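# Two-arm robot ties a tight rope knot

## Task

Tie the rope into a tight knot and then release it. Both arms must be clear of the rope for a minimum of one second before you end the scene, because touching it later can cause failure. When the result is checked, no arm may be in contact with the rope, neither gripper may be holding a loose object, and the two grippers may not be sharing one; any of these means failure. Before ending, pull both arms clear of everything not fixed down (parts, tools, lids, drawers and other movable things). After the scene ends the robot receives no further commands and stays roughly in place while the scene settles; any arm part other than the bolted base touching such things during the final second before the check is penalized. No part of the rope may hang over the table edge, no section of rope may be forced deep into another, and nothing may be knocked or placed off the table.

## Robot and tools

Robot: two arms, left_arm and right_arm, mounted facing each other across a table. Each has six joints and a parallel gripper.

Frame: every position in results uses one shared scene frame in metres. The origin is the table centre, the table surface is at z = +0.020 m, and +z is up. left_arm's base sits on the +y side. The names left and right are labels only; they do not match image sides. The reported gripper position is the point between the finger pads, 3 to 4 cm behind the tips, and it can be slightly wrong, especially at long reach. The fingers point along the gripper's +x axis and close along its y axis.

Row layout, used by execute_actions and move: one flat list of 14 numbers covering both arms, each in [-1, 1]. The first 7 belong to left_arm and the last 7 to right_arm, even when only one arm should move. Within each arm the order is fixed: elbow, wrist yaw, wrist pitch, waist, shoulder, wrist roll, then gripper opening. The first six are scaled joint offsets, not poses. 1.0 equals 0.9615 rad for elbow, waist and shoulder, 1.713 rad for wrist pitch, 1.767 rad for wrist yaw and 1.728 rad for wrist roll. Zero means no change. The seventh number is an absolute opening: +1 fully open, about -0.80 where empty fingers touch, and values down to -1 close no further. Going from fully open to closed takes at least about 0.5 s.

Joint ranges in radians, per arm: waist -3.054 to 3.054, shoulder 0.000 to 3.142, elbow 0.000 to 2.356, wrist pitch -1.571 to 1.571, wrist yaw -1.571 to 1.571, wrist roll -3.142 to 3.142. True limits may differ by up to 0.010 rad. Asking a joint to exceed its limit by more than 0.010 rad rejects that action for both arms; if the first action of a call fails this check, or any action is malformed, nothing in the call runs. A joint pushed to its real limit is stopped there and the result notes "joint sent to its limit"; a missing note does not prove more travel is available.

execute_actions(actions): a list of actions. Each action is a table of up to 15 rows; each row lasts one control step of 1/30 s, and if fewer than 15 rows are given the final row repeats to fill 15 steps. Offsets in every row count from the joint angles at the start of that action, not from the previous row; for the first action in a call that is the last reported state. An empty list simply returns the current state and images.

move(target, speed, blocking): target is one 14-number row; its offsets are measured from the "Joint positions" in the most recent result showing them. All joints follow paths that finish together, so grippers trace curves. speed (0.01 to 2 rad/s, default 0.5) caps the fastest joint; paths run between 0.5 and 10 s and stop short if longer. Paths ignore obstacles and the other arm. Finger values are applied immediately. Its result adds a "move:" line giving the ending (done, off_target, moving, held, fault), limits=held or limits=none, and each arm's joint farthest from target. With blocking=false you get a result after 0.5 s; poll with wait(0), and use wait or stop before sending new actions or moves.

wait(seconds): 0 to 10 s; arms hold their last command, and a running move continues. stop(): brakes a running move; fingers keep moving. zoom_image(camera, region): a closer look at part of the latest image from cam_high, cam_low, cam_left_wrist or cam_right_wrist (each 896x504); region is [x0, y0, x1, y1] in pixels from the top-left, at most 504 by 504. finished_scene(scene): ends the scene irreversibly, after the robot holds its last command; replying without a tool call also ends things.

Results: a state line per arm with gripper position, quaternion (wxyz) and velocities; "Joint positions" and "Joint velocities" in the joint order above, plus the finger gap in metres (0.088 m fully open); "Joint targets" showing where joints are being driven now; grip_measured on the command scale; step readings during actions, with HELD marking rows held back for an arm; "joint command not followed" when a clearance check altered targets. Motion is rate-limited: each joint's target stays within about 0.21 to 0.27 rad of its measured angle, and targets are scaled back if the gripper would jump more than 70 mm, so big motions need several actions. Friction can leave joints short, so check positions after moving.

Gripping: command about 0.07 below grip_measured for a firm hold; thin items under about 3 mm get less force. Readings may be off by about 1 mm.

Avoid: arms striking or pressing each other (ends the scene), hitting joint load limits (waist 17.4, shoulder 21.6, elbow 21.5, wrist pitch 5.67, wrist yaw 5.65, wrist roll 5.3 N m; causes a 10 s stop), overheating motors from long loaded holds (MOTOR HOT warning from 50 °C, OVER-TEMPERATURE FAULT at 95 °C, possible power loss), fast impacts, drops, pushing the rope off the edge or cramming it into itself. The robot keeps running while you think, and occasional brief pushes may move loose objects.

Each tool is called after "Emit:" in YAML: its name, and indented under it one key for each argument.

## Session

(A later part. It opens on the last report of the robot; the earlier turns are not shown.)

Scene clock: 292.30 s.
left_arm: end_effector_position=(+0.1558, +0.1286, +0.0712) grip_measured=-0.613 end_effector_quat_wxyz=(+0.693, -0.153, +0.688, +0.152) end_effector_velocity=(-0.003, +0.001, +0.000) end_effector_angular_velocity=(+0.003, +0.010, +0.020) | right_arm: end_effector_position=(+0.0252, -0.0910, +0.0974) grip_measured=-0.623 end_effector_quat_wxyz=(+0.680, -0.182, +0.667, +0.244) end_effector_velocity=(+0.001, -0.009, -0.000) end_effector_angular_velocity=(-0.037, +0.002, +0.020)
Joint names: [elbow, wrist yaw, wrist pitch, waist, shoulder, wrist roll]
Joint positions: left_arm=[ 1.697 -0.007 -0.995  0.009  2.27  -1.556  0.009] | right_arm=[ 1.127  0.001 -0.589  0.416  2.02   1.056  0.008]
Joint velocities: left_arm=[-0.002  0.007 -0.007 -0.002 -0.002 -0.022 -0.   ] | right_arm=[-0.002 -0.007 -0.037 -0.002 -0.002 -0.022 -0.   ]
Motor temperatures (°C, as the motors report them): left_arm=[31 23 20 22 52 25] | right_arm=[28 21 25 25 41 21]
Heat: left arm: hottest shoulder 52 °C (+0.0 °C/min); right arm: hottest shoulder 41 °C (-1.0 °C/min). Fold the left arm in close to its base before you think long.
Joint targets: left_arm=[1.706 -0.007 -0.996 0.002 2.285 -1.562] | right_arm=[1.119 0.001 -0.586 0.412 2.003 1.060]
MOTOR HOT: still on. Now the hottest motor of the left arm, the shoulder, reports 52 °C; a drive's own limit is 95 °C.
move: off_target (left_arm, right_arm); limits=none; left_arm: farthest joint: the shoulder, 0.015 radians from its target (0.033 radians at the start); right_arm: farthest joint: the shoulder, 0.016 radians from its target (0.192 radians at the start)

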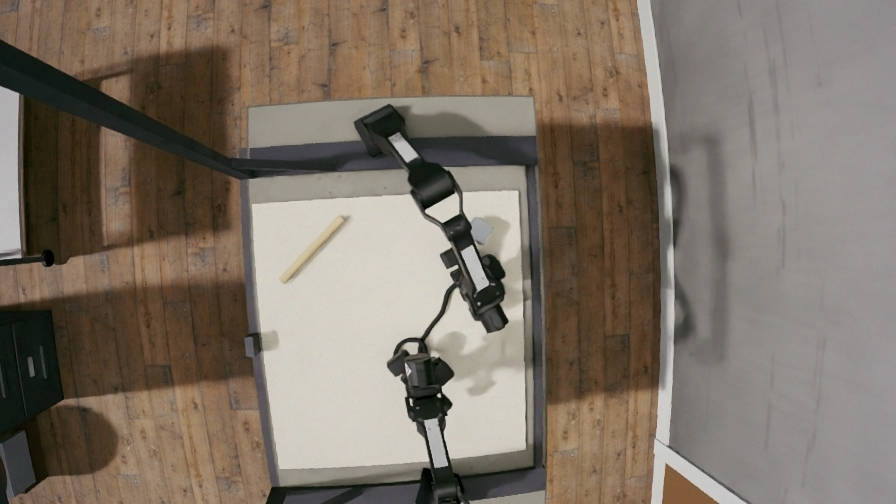

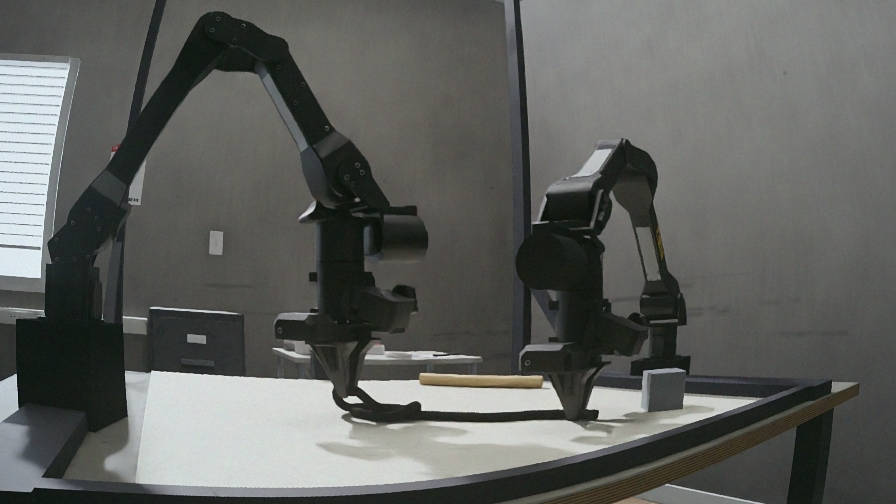

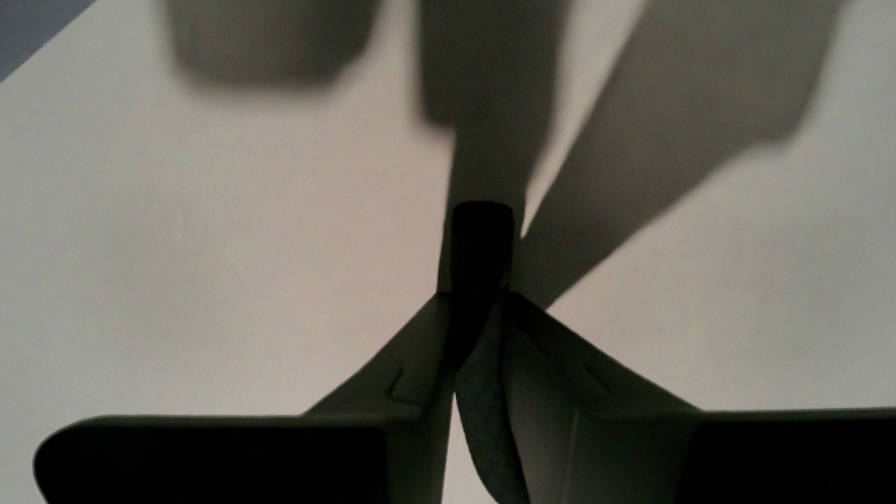

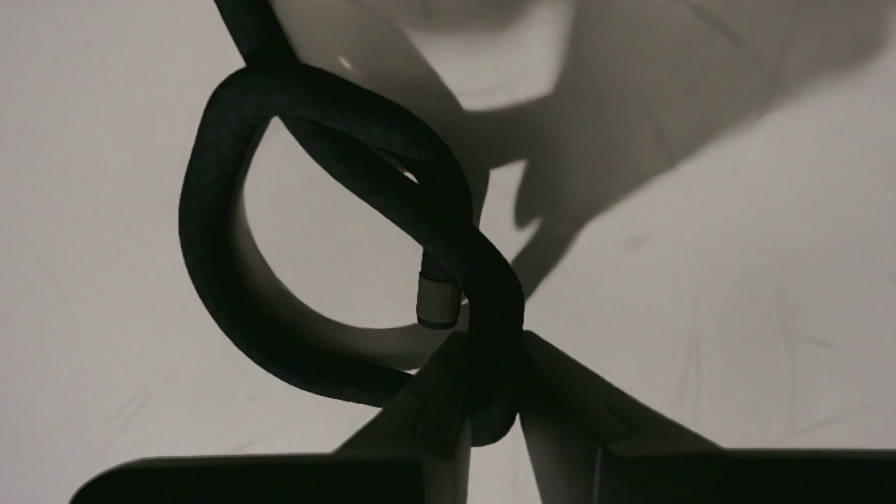

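Emit:
execute_actions:
  actions:
    - [[0,0,0,0,0,0,-0.68, -0.088,0,0.037,-0.028,-0.03,0,-0.68]]
    - [[0,0,0,0,0,0,-0.68, -0.025,0,0.046,0,0.07,0,-0.68]]
    - [[0,0,0,0,0,0,-0.68, 0,0,0,0,0,0,-0.3]]
    - [[0,0,0,0,0,0,-0.68, 0,0,-0.05,0,-0.12,0,-0.3]]
    - [[0,0,0,0,0,0,-0.68, 0,0,-0.04,0.03,-0.1,0,-0.3]]

Scene clock: 303.03 s.
left_arm: end_effector_position=(+0.1564, +0.1289, +0.0712) grip_measured=-0.613 end_effector_quat_wxyz=(+0.693, -0.153, +0.688, +0.152) end_effector_velocity=(-0.003, +0.006, -0.001) end_effector_angular_velocity=(+0.027, +0.005, +0.005) | right_arm: end_effector_position=(+0.0267, -0.1119, +0.1216) grip_measured=-0.302 end_effector_quat_wxyz=(+0.682, -0.171, +0.664, +0.255) end_effector_velocity=(-0.003, -0.006, -0.000) end_effector_angular_velocity=(-0.023, +0.004, +0.015)
Joint names: [elbow, wrist yaw, wrist pitch, waist, shoulder, wrist roll]
Joint positions: left_arm=[ 1.697 -0.007 -0.995  0.011  2.27  -1.556  0.009] | right_arm=[ 1.032  0.001 -0.604  0.417  1.877  1.056  0.024]
Joint velocities: left_arm=[-0.007 -0.007 -0.022 -0.002 -0.002 -0.007 -0.   ] | right_arm=[-0.002 -0.007 -0.022  0.007 -0.002 -0.007 -0.   ]
Motor temperatures (°C, as the motors report them): left_arm=[31 23 20 22 52 25] | right_arm=[28 21 25 25 41 21]
Heat: left arm: hottest shoulder 52 °C (+0.0 °C/min); right arm: hottest shoulder 41 °C (+0.0 °C/min). Fold the left arm in close to its base before you think long.
Joint targets: left_arm=[1.697 -0.007 -0.995 0.011 2.270 -1.556] | right_arm=[1.033 0.001 -0.607 0.421 1.864 1.056]
MOTOR HOT: still on. Now the hottest motor of the left arm, the shoulder, reports 52 °C; a drive's own limit is 95 °C.
Step readings (joint positions; steps 1 to 15: 1st action; 16 to 30: 2nd action; 31 to 45: 3rd action; 46 to 60: 4th action; 61 to 75: 5th action):
0: left_arm=[1.697 -0.007 -0.995 0.009 2.270 -1.556] | right_arm=[1.127 0.001 -0.589 0.416 2.019 1.056]
1: left_arm=[1.697 -0.007 -0.995 0.009 2.270 -1.556] | right_arm=[1.116 0.001 -0.574 0.414 2.017 1.056]
2: left_arm=[1.697 -0.007 -0.995 0.009 2.270 -1.556] | right_arm=[1.101 0.001 -0.558 0.411 2.011 1.056]
4: left_arm=[1.697 -0.007 -0.995 0.010 2.270 -1.556] | right_arm=[1.076 0.001 -0.551 0.400 2.006 1.056]
8: left_arm=[1.697 -0.007 -0.995 0.010 2.270 -1.556] | right_arm=[1.054 0.001 -0.536 0.392 2.006 1.056]
15: left_arm=[1.697 -0.007 -0.995 0.010 2.270 -1.556] | right_arm=[1.050 0.001 -0.530 0.392 2.006 1.056]
16: left_arm=[1.697 -0.007 -0.995 0.010 2.270 -1.556] | right_arm=[1.048 0.001 -0.519 0.392 2.010 1.056]
17: left_arm=[1.697 -0.007 -0.995 0.011 2.270 -1.556] | right_arm=[1.045 0.001 -0.497 0.392 2.017 1.056]
19: left_arm=[1.697 -0.007 -0.995 0.011 2.270 -1.556] | right_arm=[1.043 0.001 -0.475 0.392 2.038 1.056]
23: left_arm=[1.697 -0.007 -0.995 0.011 2.270 -1.556] | right_arm=[1.034 0.001 -0.461 0.392 2.061 1.056]
30: left_arm=[1.697 -0.007 -0.995 0.011 2.270 -1.556] | right_arm=[1.034 0.001 -0.456 0.392 2.062 1.056]
31: left_arm=[1.697 -0.007 -0.995 0.011 2.270 -1.556] | right_arm=[1.034 0.001 -0.456 0.392 2.062 1.056]
32: left_arm=[1.697 -0.007 -0.995 0.011 2.270 -1.556] | right_arm=[1.034 0.001 -0.456 0.392 2.062 1.056]
34: left_arm=[1.697 -0.007 -0.995 0.011 2.270 -1.556] | right_arm=[1.034 0.001 -0.456 0.392 2.062 1.056]
38: left_arm=[1.697 -0.007 -0.995 0.011 2.270 -1.556] | right_arm=[1.034 0.001 -0.456 0.392 2.062 1.056]
45: left_arm=[1.697 -0.007 -0.995 0.011 2.270 -1.556] | right_arm=[1.034 0.001 -0.456 0.392 2.062 1.056]
46: left_arm=[1.697 -0.007 -0.995 0.011 2.270 -1.556] | right_arm=[1.034 0.001 -0.464 0.392 2.052 1.056]
47: left_arm=[1.697 -0.007 -0.995 0.011 2.270 -1.556] | right_arm=[1.034 0.001 -0.491 0.392 2.039 1.056]
49: left_arm=[1.697 -0.007 -0.995 0.011 2.270 -1.556] | right_arm=[1.032 0.001 -0.516 0.392 2.003 1.056]
53: left_arm=[1.697 -0.007 -0.995 0.011 2.270 -1.556] | right_arm=[1.032 0.001 -0.531 0.392 1.961 1.056]
60: left_arm=[1.697 -0.007 -0.995 0.011 2.270 -1.556] | right_arm=[1.032 0.001 -0.538 0.392 1.960 1.056]
61: left_arm=[1.697 -0.007 -0.995 0.011 2.270 -1.556] | right_arm=[1.032 0.001 -0.546 0.393 1.953 1.056]
62: left_arm=[1.697 -0.007 -0.995 0.011 2.270 -1.556] | right_arm=[1.032 0.001 -0.569 0.397 1.942 1.056]
64: left_arm=[1.697 -0.007 -0.995 0.011 2.270 -1.556] | right_arm=[1.032 0.001 -0.586 0.408 1.912 1.056]
68: left_arm=[1.697 -0.007 -0.995 0.011 2.270 -1.556] | right_arm=[1.032 0.001 -0.599 0.417 1.877 1.056]
75: Joint positions above

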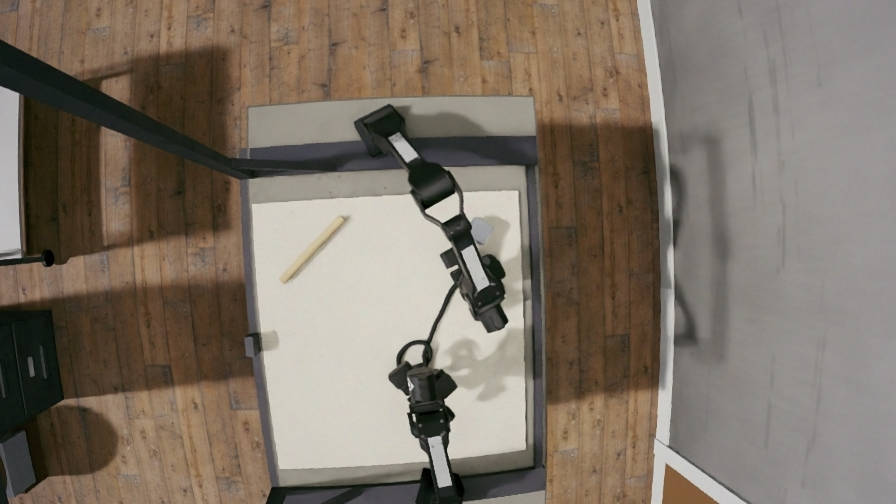

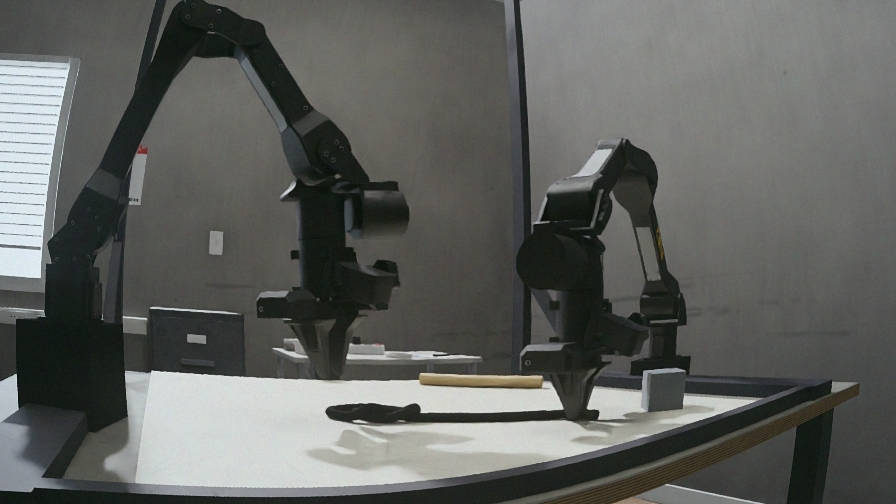

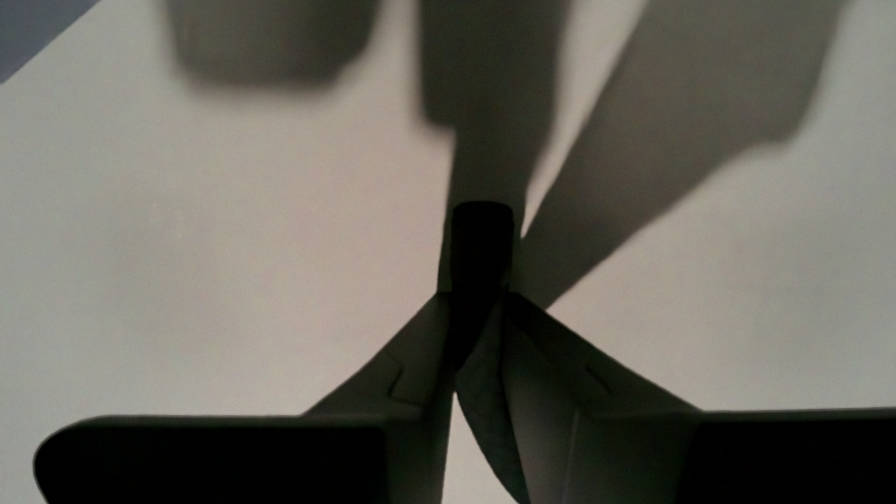

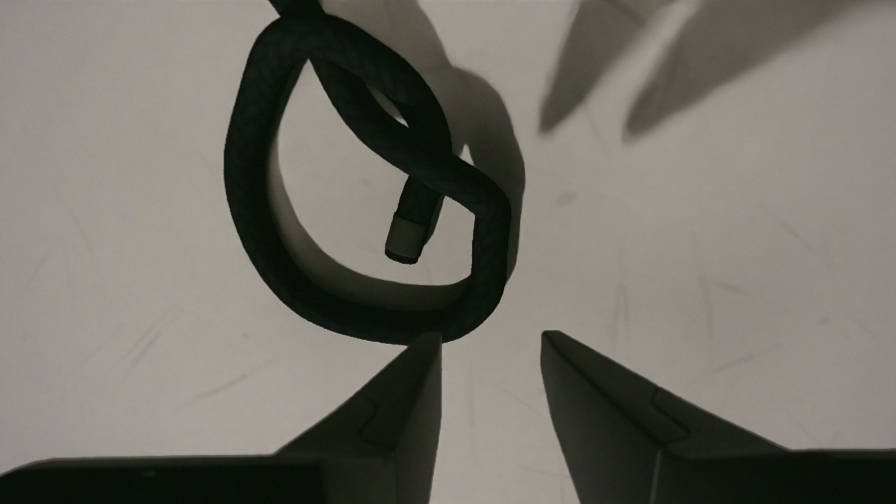

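Emit:
move:
  target: [0,0,0,0,0,0,-0.68, 0.215,0,-0.019,0,0.19,0.234,-0.4]
  speed: 1

Scene clock: 310.17 s.
left_arm: end_effector_position=(+0.1564, +0.1289, +0.0712) grip_measured=-0.613 end_effector_quat_wxyz=(+0.693, -0.153, +0.688, +0.152) end_effector_velocity=(-0.005, +0.001, -0.001) end_effector_angular_velocity=(+0.001, +0.025, -0.010) | right_arm: end_effector_position=(+0.0223, -0.0689, +0.1081) grip_measured=-0.398 end_effector_quat_wxyz=(+0.702, -0.036, +0.701, +0.115) end_effector_velocity=(-0.002, -0.002, +0.000) end_effector_angular_velocity=(-0.008, +0.007, -0.004)
Joint names: [elbow, wrist yaw, wrist pitch, waist, shoulder, wrist roll]
Joint positions: left_arm=[ 1.697 -0.007 -0.995  0.011  2.27  -1.556  0.009] | right_arm=[ 1.226  0.001 -0.634  0.418  2.051  1.457  0.02 ]
Joint velocities: left_arm=[-0.007  0.022 -0.007 -0.002 -0.002  0.007 -0.   ] | right_arm=[-0.002 -0.007 -0.007  0.002 -0.002  0.007 -0.   ]
Motor temperatures (°C, as the motors report them): left_arm=[31 23 20 22 52 25] | right_arm=[28 21 25 25 41 21]
Heat: left arm: hottest shoulder 52 °C (+0.0 °C/min); right arm: hottest shoulder 41 °C (+0.0 °C/min). Fold the left arm in close to its base before you think long.
Joint targets: left_arm=[1.697 -0.007 -0.995 0.011 2.270 -1.556] | right_arm=[1.238 0.001 -0.637 0.417 2.060 1.461]
MOTOR HOT: still on. Now the hottest motor of the left arm, the shoulder, reports 52 °C; a drive's own limit is 95 °C.
move: off_target (right_arm); limits=none; left_arm: farthest joint: the waist, 0.000 radians from its target (0.000 radians at the start); right_arm: farthest joint: the elbow, 0.013 radians from its target (0.207 radians at the start)

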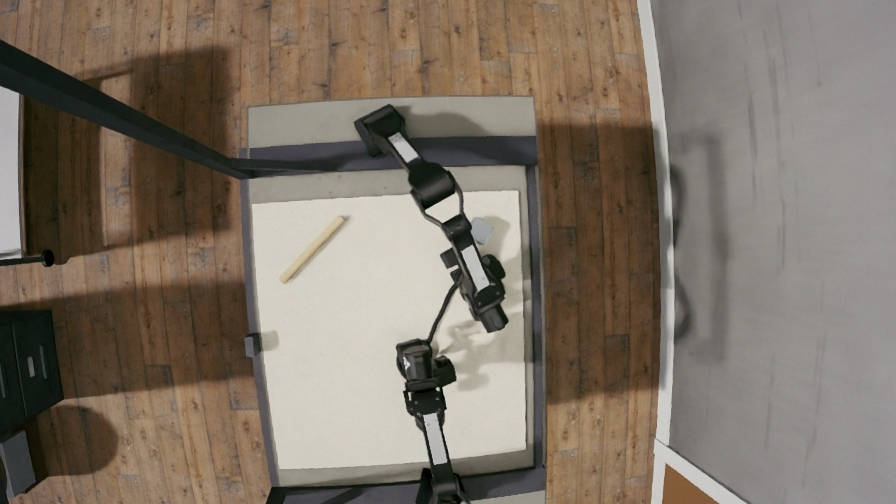

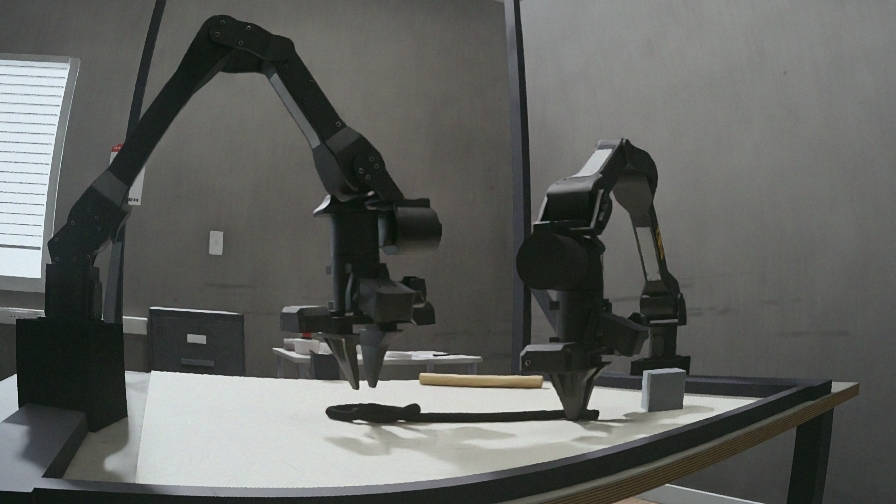

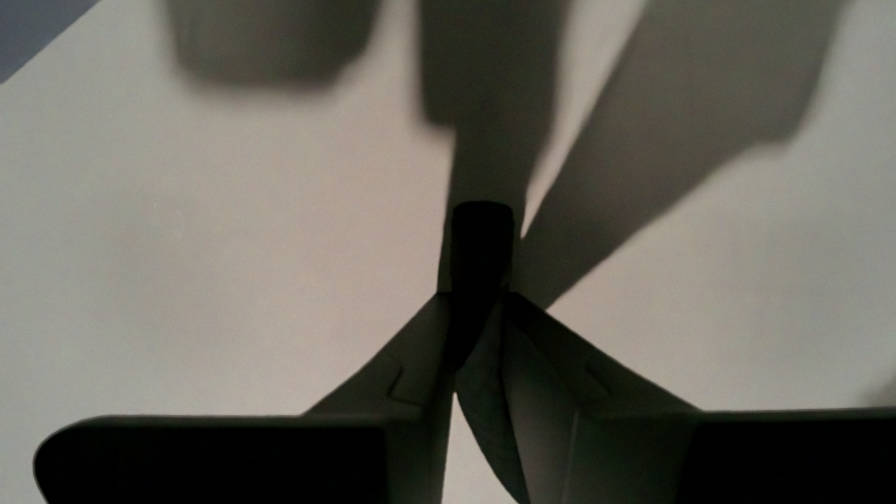

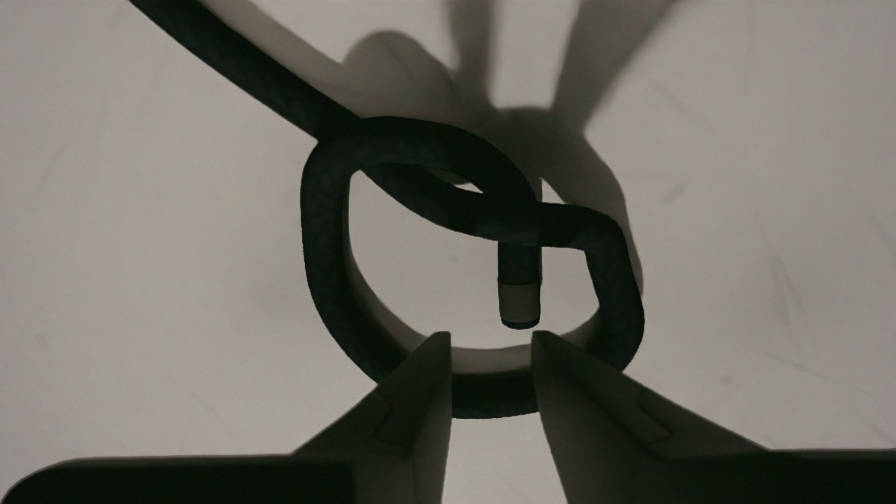

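Emit:
execute_actions:
  actions:
    - [[0,0,0,0,0,0,-0.68, -0.055,0,0.025,-0.016,0.0,-0.006,-0.4]]
    - [[0,0,0,0,0,0,-0.68, -0.02,0,0.03,0,0.05,0,-0.4]]

Scene clock: 317.97 s.
left_arm: end_effector_position=(+0.1564, +0.1289, +0.0712) grip_measured=-0.613 end_effector_quat_wxyz=(+0.693, -0.153, +0.688, +0.152) end_effector_velocity=(-0.001, +0.002, +0.000) end_effector_angular_velocity=(+0.003, +0.010, +0.010) | right_arm: end_effector_position=(+0.0277, -0.0763, +0.0826) grip_measured=-0.398 end_effector_quat_wxyz=(+0.703, -0.038, +0.702, +0.109) end_effector_velocity=(+0.002, +0.001, +0.000) end_effector_angular_velocity=(+0.008, -0.007, +0.004)
Joint names: [elbow, wrist yaw, wrist pitch, waist, shoulder, wrist roll]
Joint positions: left_arm=[ 1.697 -0.007 -0.995  0.011  2.27  -1.556  0.009] | right_arm=[ 1.168  0.001 -0.547  0.405  2.092  1.45   0.02 ]
Joint velocities: left_arm=[-0.002  0.007 -0.007  0.002 -0.002 -0.007 -0.   ] | right_arm=[-0.002  0.007  0.007 -0.002 -0.002 -0.007 -0.   ]
Motor temperatures (°C, as the motors report them): left_arm=[31 23 20 22 53 25] | right_arm=[28 21 25 25 40 21]
Heat: left arm: hottest shoulder 53 °C (+1.0 °C/min); right arm: hottest shoulder 40 °C (-1.0 °C/min). Fold the left arm in close to its base before you think long.
Joint targets: left_arm=[1.697 -0.007 -0.995 0.011 2.270 -1.556] | right_arm=[1.162 0.001 -0.544 0.405 2.099 1.450]
MOTOR HOT: still on. Now the hottest motor of the left arm, the shoulder, reports 53 °C; a drive's own limit is 95 °C.
Step readings (joint positions; steps 1 to 15: 1st action; 16 to 30: 2nd action):
0: left_arm=[1.697 -0.007 -0.995 0.011 2.270 -1.556] | right_arm=[1.226 0.001 -0.634 0.418 2.051 1.457]
1: left_arm=[1.697 -0.007 -0.995 0.011 2.270 -1.556] | right_arm=[1.222 0.001 -0.629 0.417 2.051 1.457]
2: left_arm=[1.697 -0.007 -0.995 0.011 2.270 -1.556] | right_arm=[1.215 0.001 -0.619 0.415 2.051 1.457]
4: left_arm=[1.697 -0.007 -0.995 0.011 2.270 -1.556] | right_arm=[1.201 0.001 -0.609 0.410 2.051 1.454]
8: left_arm=[1.697 -0.007 -0.995 0.011 2.270 -1.556] | right_arm=[1.185 0.001 -0.599 0.405 2.051 1.452]
15: left_arm=[1.697 -0.007 -0.995 0.011 2.270 -1.556] | right_arm=[1.182 0.001 -0.595 0.405 2.051 1.450]
16: left_arm=[1.697 -0.007 -0.995 0.011 2.270 -1.556] | right_arm=[1.180 0.001 -0.588 0.405 2.055 1.450]
17: left_arm=[1.697 -0.007 -0.995 0.011 2.270 -1.556] | right_arm=[1.178 0.001 -0.574 0.405 2.059 1.450]
19: left_arm=[1.697 -0.007 -0.995 0.011 2.270 -1.556] | right_arm=[1.177 0.001 -0.560 0.405 2.074 1.450]
23: left_arm=[1.697 -0.007 -0.995 0.011 2.270 -1.556] | right_arm=[1.169 0.001 -0.553 0.405 2.091 1.450]
30: Joint positions above

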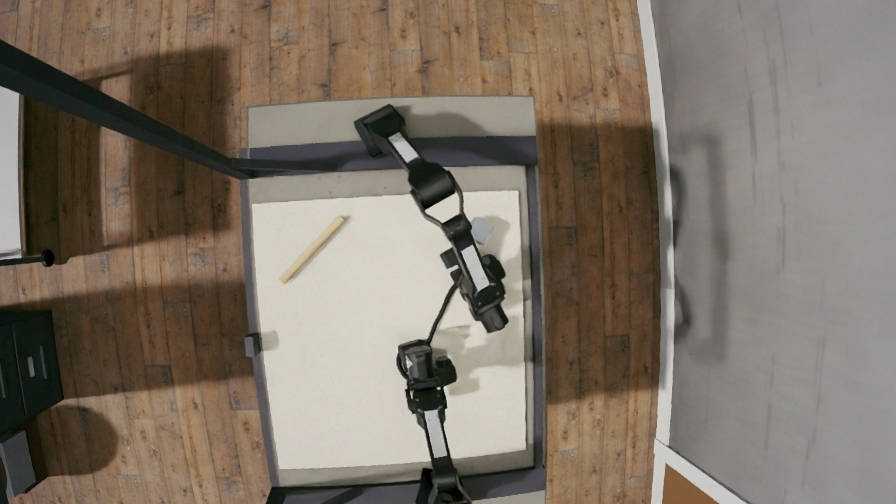

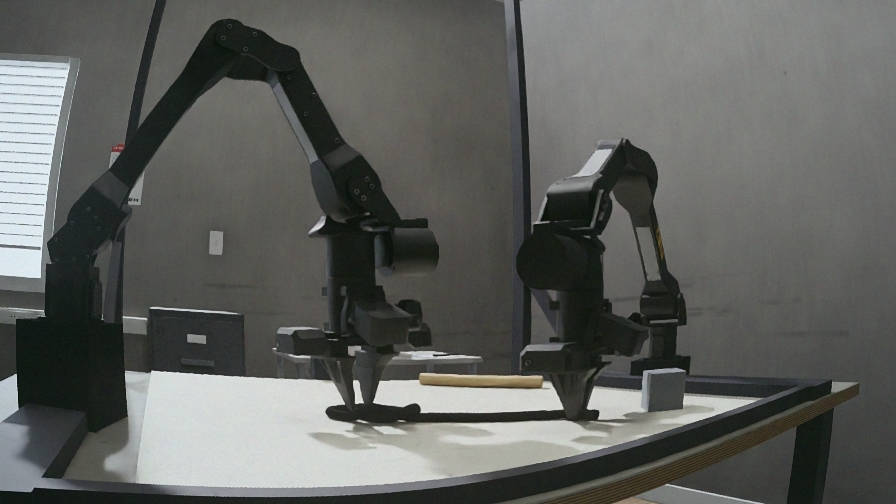

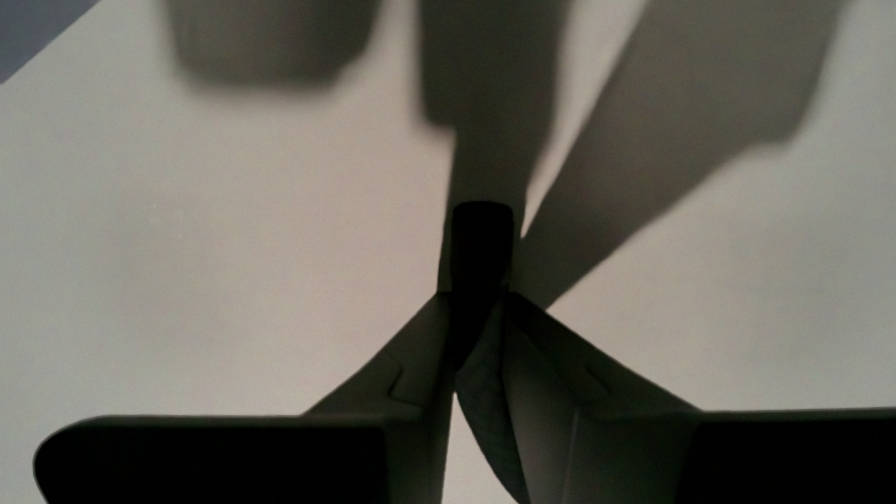

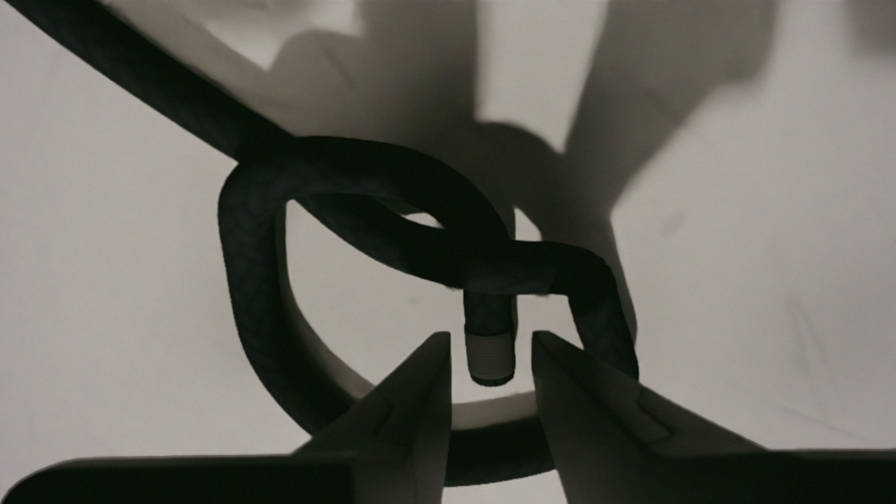

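Emit:
execute_actions:
  actions:
    - [[0,0,0,0,0,0,-0.68, -0.022,0,0.03,0,0.047,0,-0.4]]

Scene clock: 321.73 s.
left_arm: end_effector_position=(+0.1564, +0.1289, +0.0712) grip_measured=-0.613 end_effector_quat_wxyz=(+0.693, -0.153, +0.688, +0.152) end_effector_velocity=(-0.005, +0.000, +0.000) end_effector_angular_velocity=(+0.003, +0.010, -0.000) | right_arm: end_effector_position=(+0.0277, -0.0768, +0.0681) grip_measured=-0.398 end_effector_quat_wxyz=(+0.703, -0.039, +0.702, +0.108) end_effector_velocity=(-0.000, +0.002, -0.000) end_effector_angular_velocity=(+0.007, +0.007, +0.006)
Joint names: [elbow, wrist yaw, wrist pitch, waist, shoulder, wrist roll]
Joint positions: left_arm=[ 1.697 -0.007 -0.995  0.011  2.27  -1.556  0.009] | right_arm=[ 1.155  0.001 -0.5    0.405  2.128  1.45   0.019]
Joint velocities: left_arm=[-0.002  0.007 -0.007 -0.007 -0.002 -0.007 -0.   ] | right_arm=[ 0.002 -0.007  0.007 -0.002  0.002 -0.007 -0.   ]
Motor temperatures (°C, as the motors report them): left_arm=[31 23 20 22 53 25] | right_arm=[28 21 25 25 40 21]
Heat: left arm: hottest shoulder 53 °C (+0.0 °C/min); right arm: hottest shoulder 40 °C (-1.0 °C/min). Fold the left arm in close to its base before you think long.
Joint targets: left_arm=[1.697 -0.007 -0.995 0.011 2.270 -1.556] | right_arm=[1.147 0.001 -0.496 0.405 2.137 1.450]
MOTOR HOT: still on. Now the hottest motor of the left arm, the shoulder, reports 53 °C; a drive's own limit is 95 °C.
Step readings (joint positions):
0: left_arm=[1.697 -0.007 -0.995 0.011 2.270 -1.556] | right_arm=[1.168 0.001 -0.547 0.405 2.092 1.450]
1: left_arm=[1.697 -0.007 -0.995 0.011 2.270 -1.556] | right_arm=[1.166 0.001 -0.540 0.405 2.096 1.450]
2: left_arm=[1.697 -0.007 -0.995 0.011 2.270 -1.556] | right_arm=[1.165 0.001 -0.525 0.405 2.100 1.450]
4: left_arm=[1.697 -0.007 -0.995 0.011 2.270 -1.556] | right_arm=[1.162 0.001 -0.513 0.405 2.114 1.450]
8: left_arm=[1.697 -0.007 -0.995 0.011 2.270 -1.556] | right_arm=[1.155 0.001 -0.503 0.405 2.128 1.450]
15: Joint positions above

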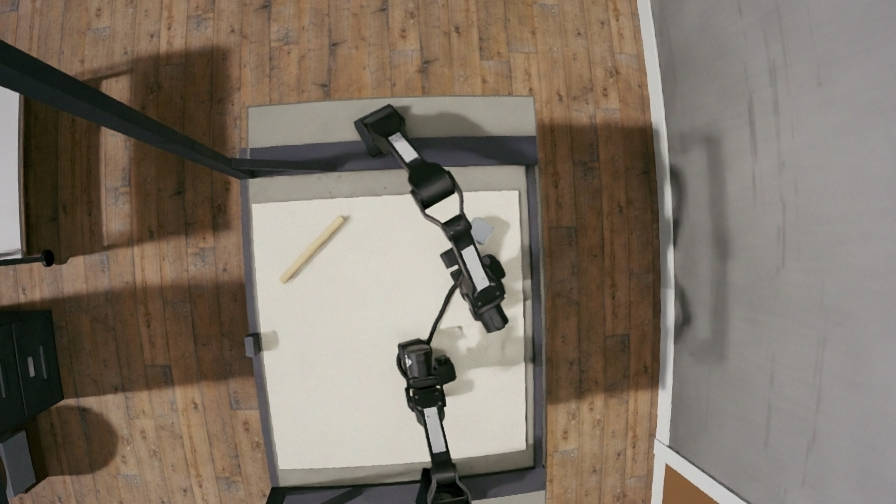

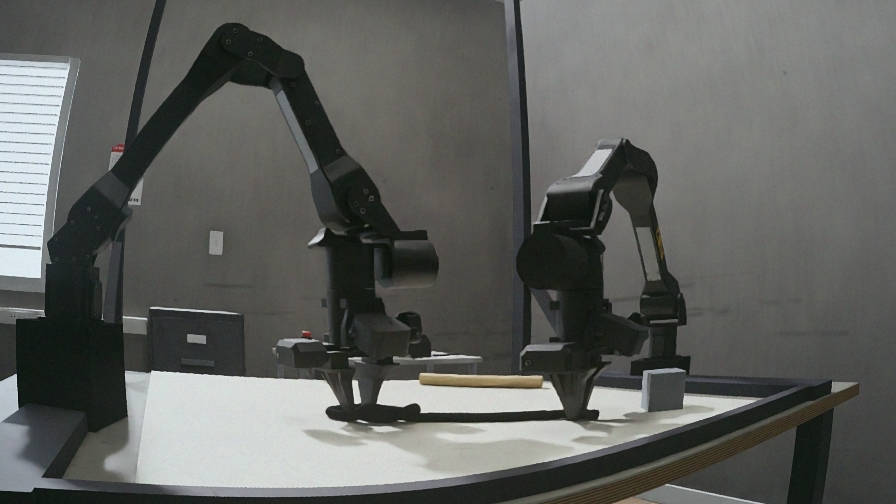

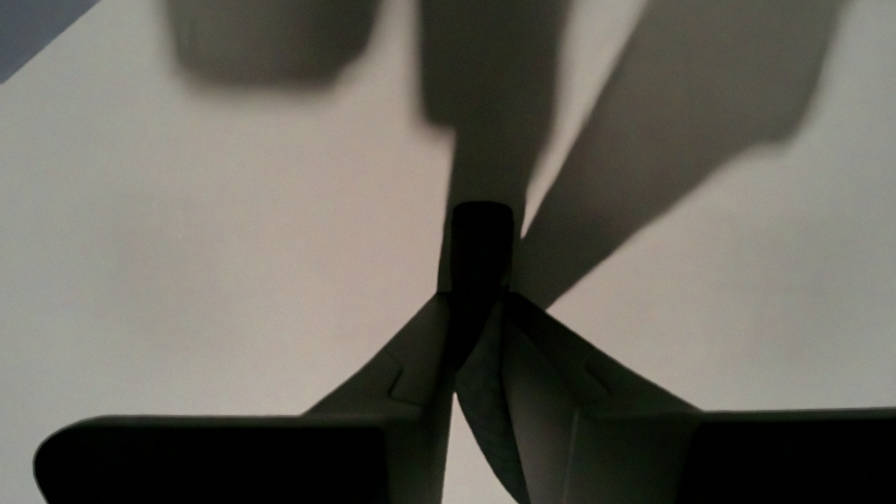

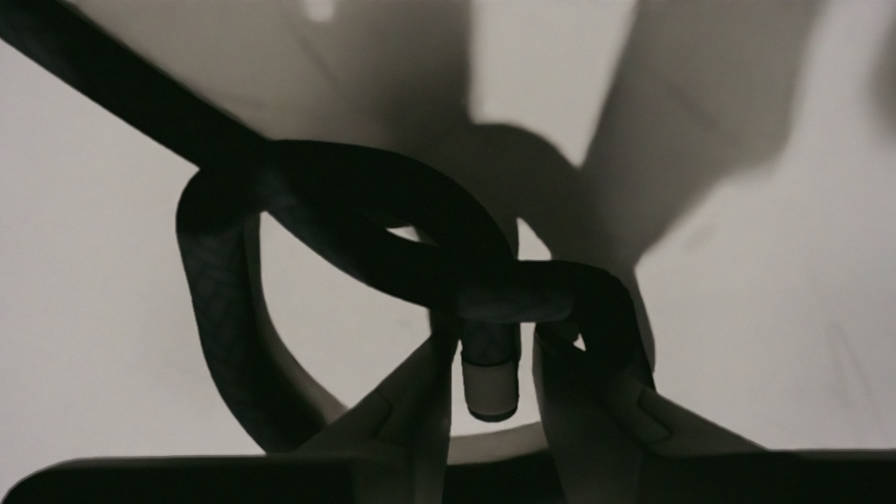

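Emit:
execute_actions:
  actions:
    - [[0,0,0,0,0,0,-0.68, 0,0,0,0,0,0,-0.7]]
    - [[0,0,0,0,0,0,-0.68, 0.035,0,-0.06,0,-0.095,0,-0.7]]

Emit:
move:
  target: [-0.05,0,0.01,0.09,-0.03,0.05,-0.7, -0.1,0,0.018,0.21,-0.06,-0.02,-0.7]
  speed: 0.15

Scene clock: 330.83 s.
left_arm: end_effector_position=(+0.1564, +0.1289, +0.0712) grip_measured=-0.613 end_effector_quat_wxyz=(+0.693, -0.153, +0.688, +0.152) end_effector_velocity=(+0.001, +0.008, -0.003) end_effector_angular_velocity=(+0.038, -0.006, +0.010) | right_arm: end_effector_position=(+0.0278, -0.0774, +0.0987) grip_measured=-0.631 end_effector_quat_wxyz=(+0.703, -0.038, +0.702, +0.109) end_effector_velocity=(-0.000, -0.002, +0.000) end_effector_angular_velocity=(-0.008, +0.006, +0.006)
Joint names: [elbow, wrist yaw, wrist pitch, waist, shoulder, wrist roll]
Joint positions: left_arm=[ 1.697 -0.007 -0.995  0.011  2.27  -1.556  0.009] | right_arm=[ 1.18   0.001 -0.599  0.405  2.05   1.45   0.008]
Joint velocities: left_arm=[-0.007 -0.022 -0.022  0.002  0.002 -0.007 -0.   ] | right_arm=[-0.002 -0.007 -0.007 -0.002 -0.002 -0.007  0.   ]
Motor temperatures (°C, as the motors report them): left_arm=[31 23 20 22 54 25] | right_arm=[28 21 25 25 39 21]
Heat: left arm: hottest shoulder 54 °C (+1.0 °C/min); right arm: hottest shoulder 39 °C (-2.0 °C/min). Fold the left arm in close to its base before you think long.
Joint targets: left_arm=[1.697 -0.007 -0.995 0.011 2.270 -1.556] | right_arm=[1.189 0.001 -0.602 0.405 2.037 1.450]
MOTOR HOT: still on. Now the hottest motor of the left arm, the shoulder, reports 54 °C; a drive's own limit is 95 °C.
Step readings (joint positions; steps 1 to 15: 1st action; 16 to 30: 2nd action):
0: left_arm=[1.697 -0.007 -0.995 0.011 2.270 -1.556] | right_arm=[1.155 0.001 -0.500 0.405 2.128 1.450]
1: left_arm=[1.697 -0.007 -0.995 0.011 2.270 -1.556] | right_arm=[1.155 0.001 -0.500 0.405 2.128 1.450]
2: left_arm=[1.697 -0.007 -0.995 0.011 2.270 -1.556] | right_arm=[1.155 0.001 -0.500 0.405 2.128 1.450]
4: left_arm=[1.697 -0.007 -0.995 0.011 2.270 -1.556] | right_arm=[1.155 0.001 -0.500 0.405 2.128 1.450]
8: left_arm=[1.697 -0.007 -0.995 0.011 2.270 -1.556] | right_arm=[1.155 0.001 -0.500 0.405 2.128 1.450]
15: left_arm=[1.697 -0.007 -0.995 0.011 2.270 -1.556] | right_arm=[1.155 0.001 -0.500 0.405 2.128 1.450]
16: left_arm=[1.697 -0.007 -0.995 0.011 2.270 -1.556] | right_arm=[1.158 0.001 -0.513 0.405 2.121 1.450]
17: left_arm=[1.697 -0.007 -0.995 0.011 2.270 -1.556] | right_arm=[1.160 0.001 -0.540 0.405 2.112 1.450]
19: left_arm=[1.697 -0.007 -0.995 0.011 2.270 -1.556] | right_arm=[1.162 0.001 -0.571 0.405 2.087 1.450]
23: left_arm=[1.697 -0.007 -0.995 0.011 2.270 -1.556] | right_arm=[1.178 0.001 -0.588 0.405 2.054 1.450]
30: Joint positions above

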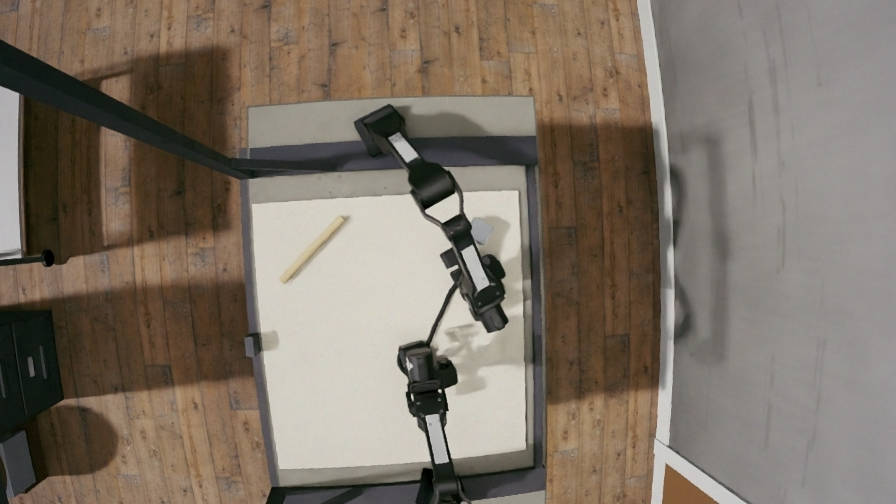

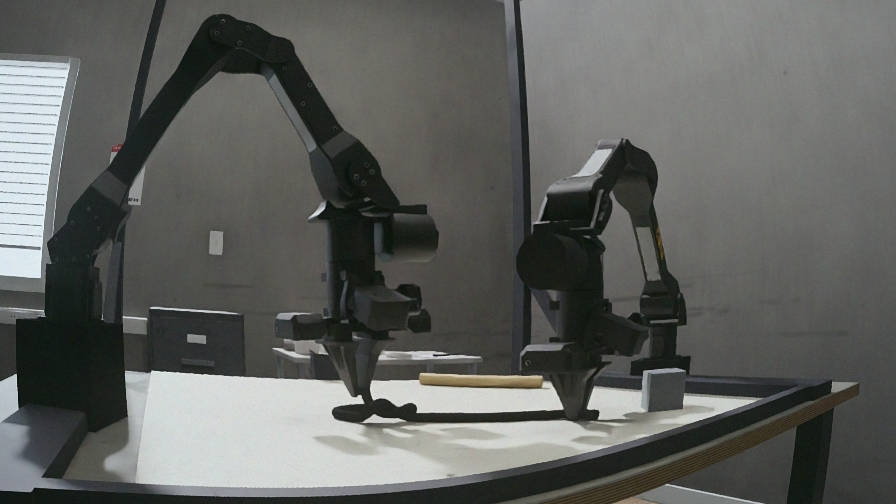

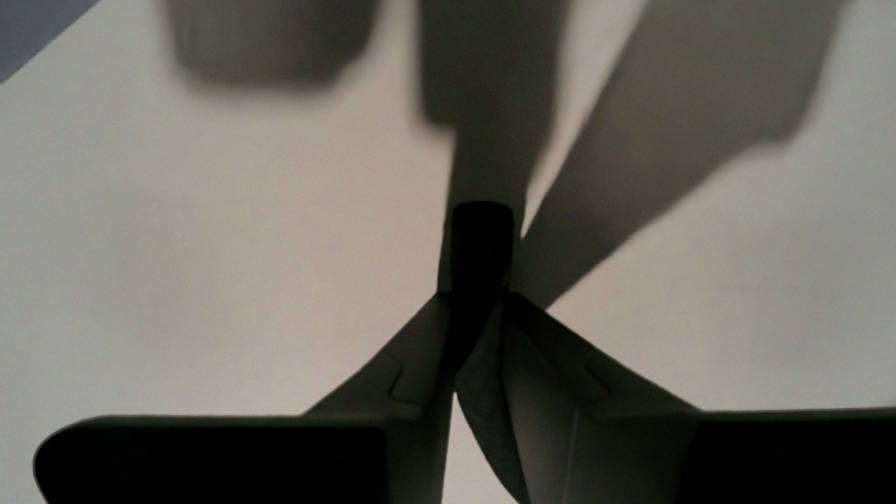

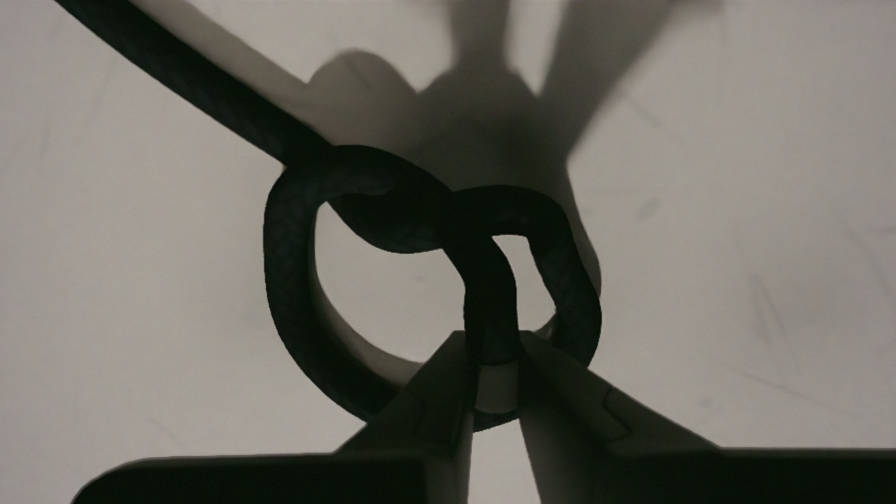

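Scene clock: 332.57 s.
left_arm: end_effector_position=(+0.1841, +0.1495, +0.0715) grip_measured=-0.613 end_effector_quat_wxyz=(+0.693, -0.154, +0.688, +0.152) end_effector_velocity=(+0.000, -0.001, +0.000) end_effector_angular_velocity=(-0.010, +0.003, +0.010) | right_arm: end_effector_position=(-0.0378, -0.1112, +0.0939) grip_measured=-0.631 end_effector_quat_wxyz=(+0.688, -0.124, +0.691, +0.182) end_effector_velocity=(-0.000, -0.000, +0.001) end_effector_angular_velocity=(+0.005, +0.008, +0.005)
Joint names: [elbow, wrist yaw, wrist pitch, waist, shoulder, wrist roll]
Joint positions: left_arm=[ 1.662 -0.007 -0.98   0.091  2.249 -1.476  0.009] | right_arm=[ 1.092  0.001 -0.572  0.603  2.008  1.419  0.008]
Joint velocities: left_arm=[-0.002  0.007  0.007  0.002 -0.002 -0.007 -0.   ] | right_arm=[-0.007 -0.007  0.007 -0.002 -0.007 -0.007 -0.   ]
Motor temperatures (°C, as the motors report them): left_arm=[31 23 20 22 54 25] | right_arm=[28 21 25 25 39 21]
Heat: left arm: hottest shoulder 54 °C (+1.0 °C/min); right arm: hottest shoulder 39 °C (-2.0 °C/min). Fold the left arm in close to its base before you think long.
Joint targets: left_arm=[1.648 -0.007 -0.978 0.097 2.241 -1.469] | right_arm=[1.084 0.001 -0.569 0.607 1.992 1.416]
MOTOR HOT: still on. Now the hottest motor of the left arm, the shoulder, reports 54 °C; a drive's own limit is 95 °C.
move: off_target (left_arm, right_arm); limits=none; left_arm: farthest joint: the elbow, 0.013 radians from its target (0.048 radians at the start); right_arm: farthest joint: the shoulder, 0.016 radians from its target (0.058 radians at the start)

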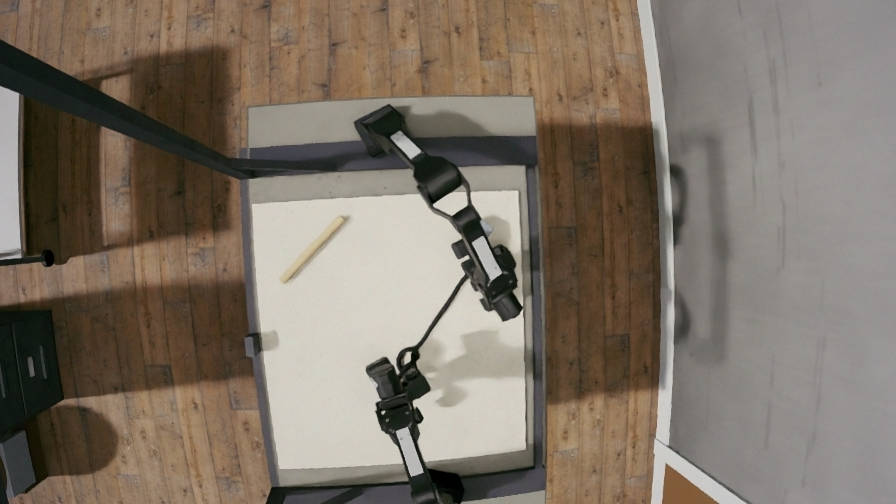

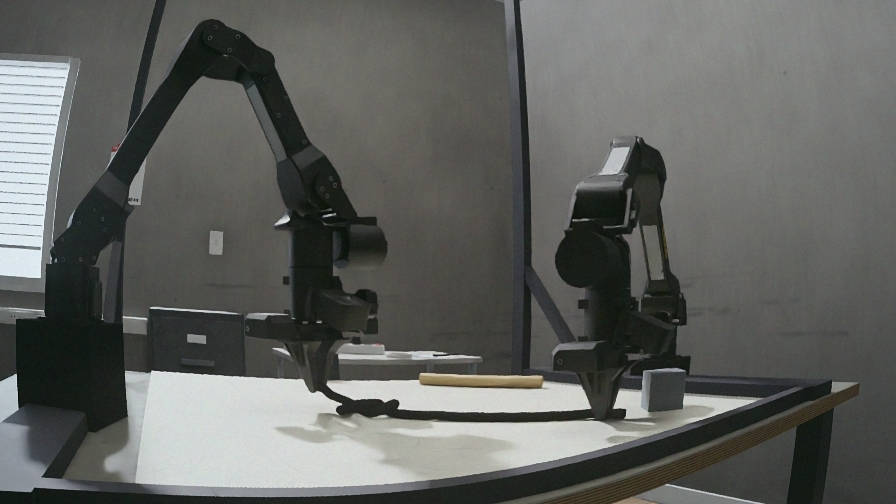

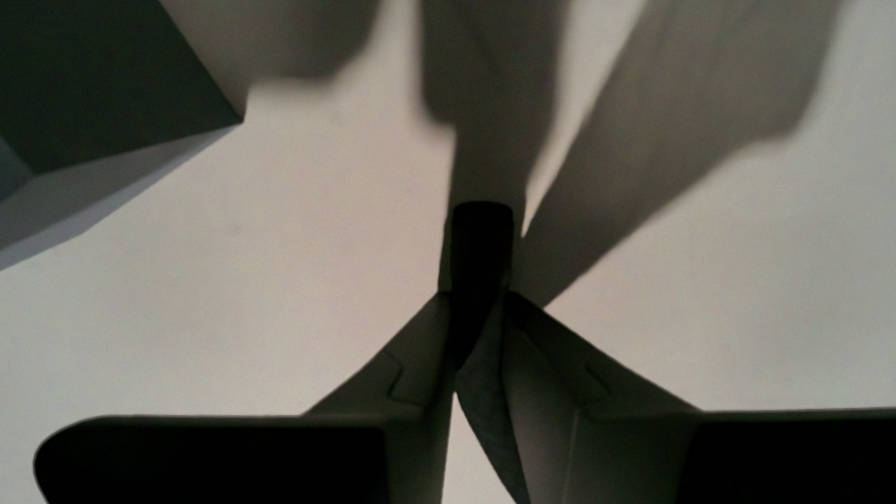

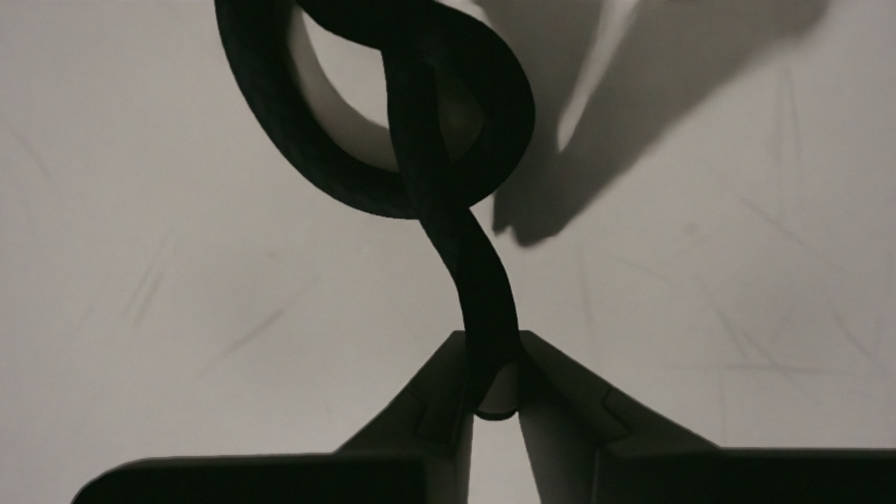

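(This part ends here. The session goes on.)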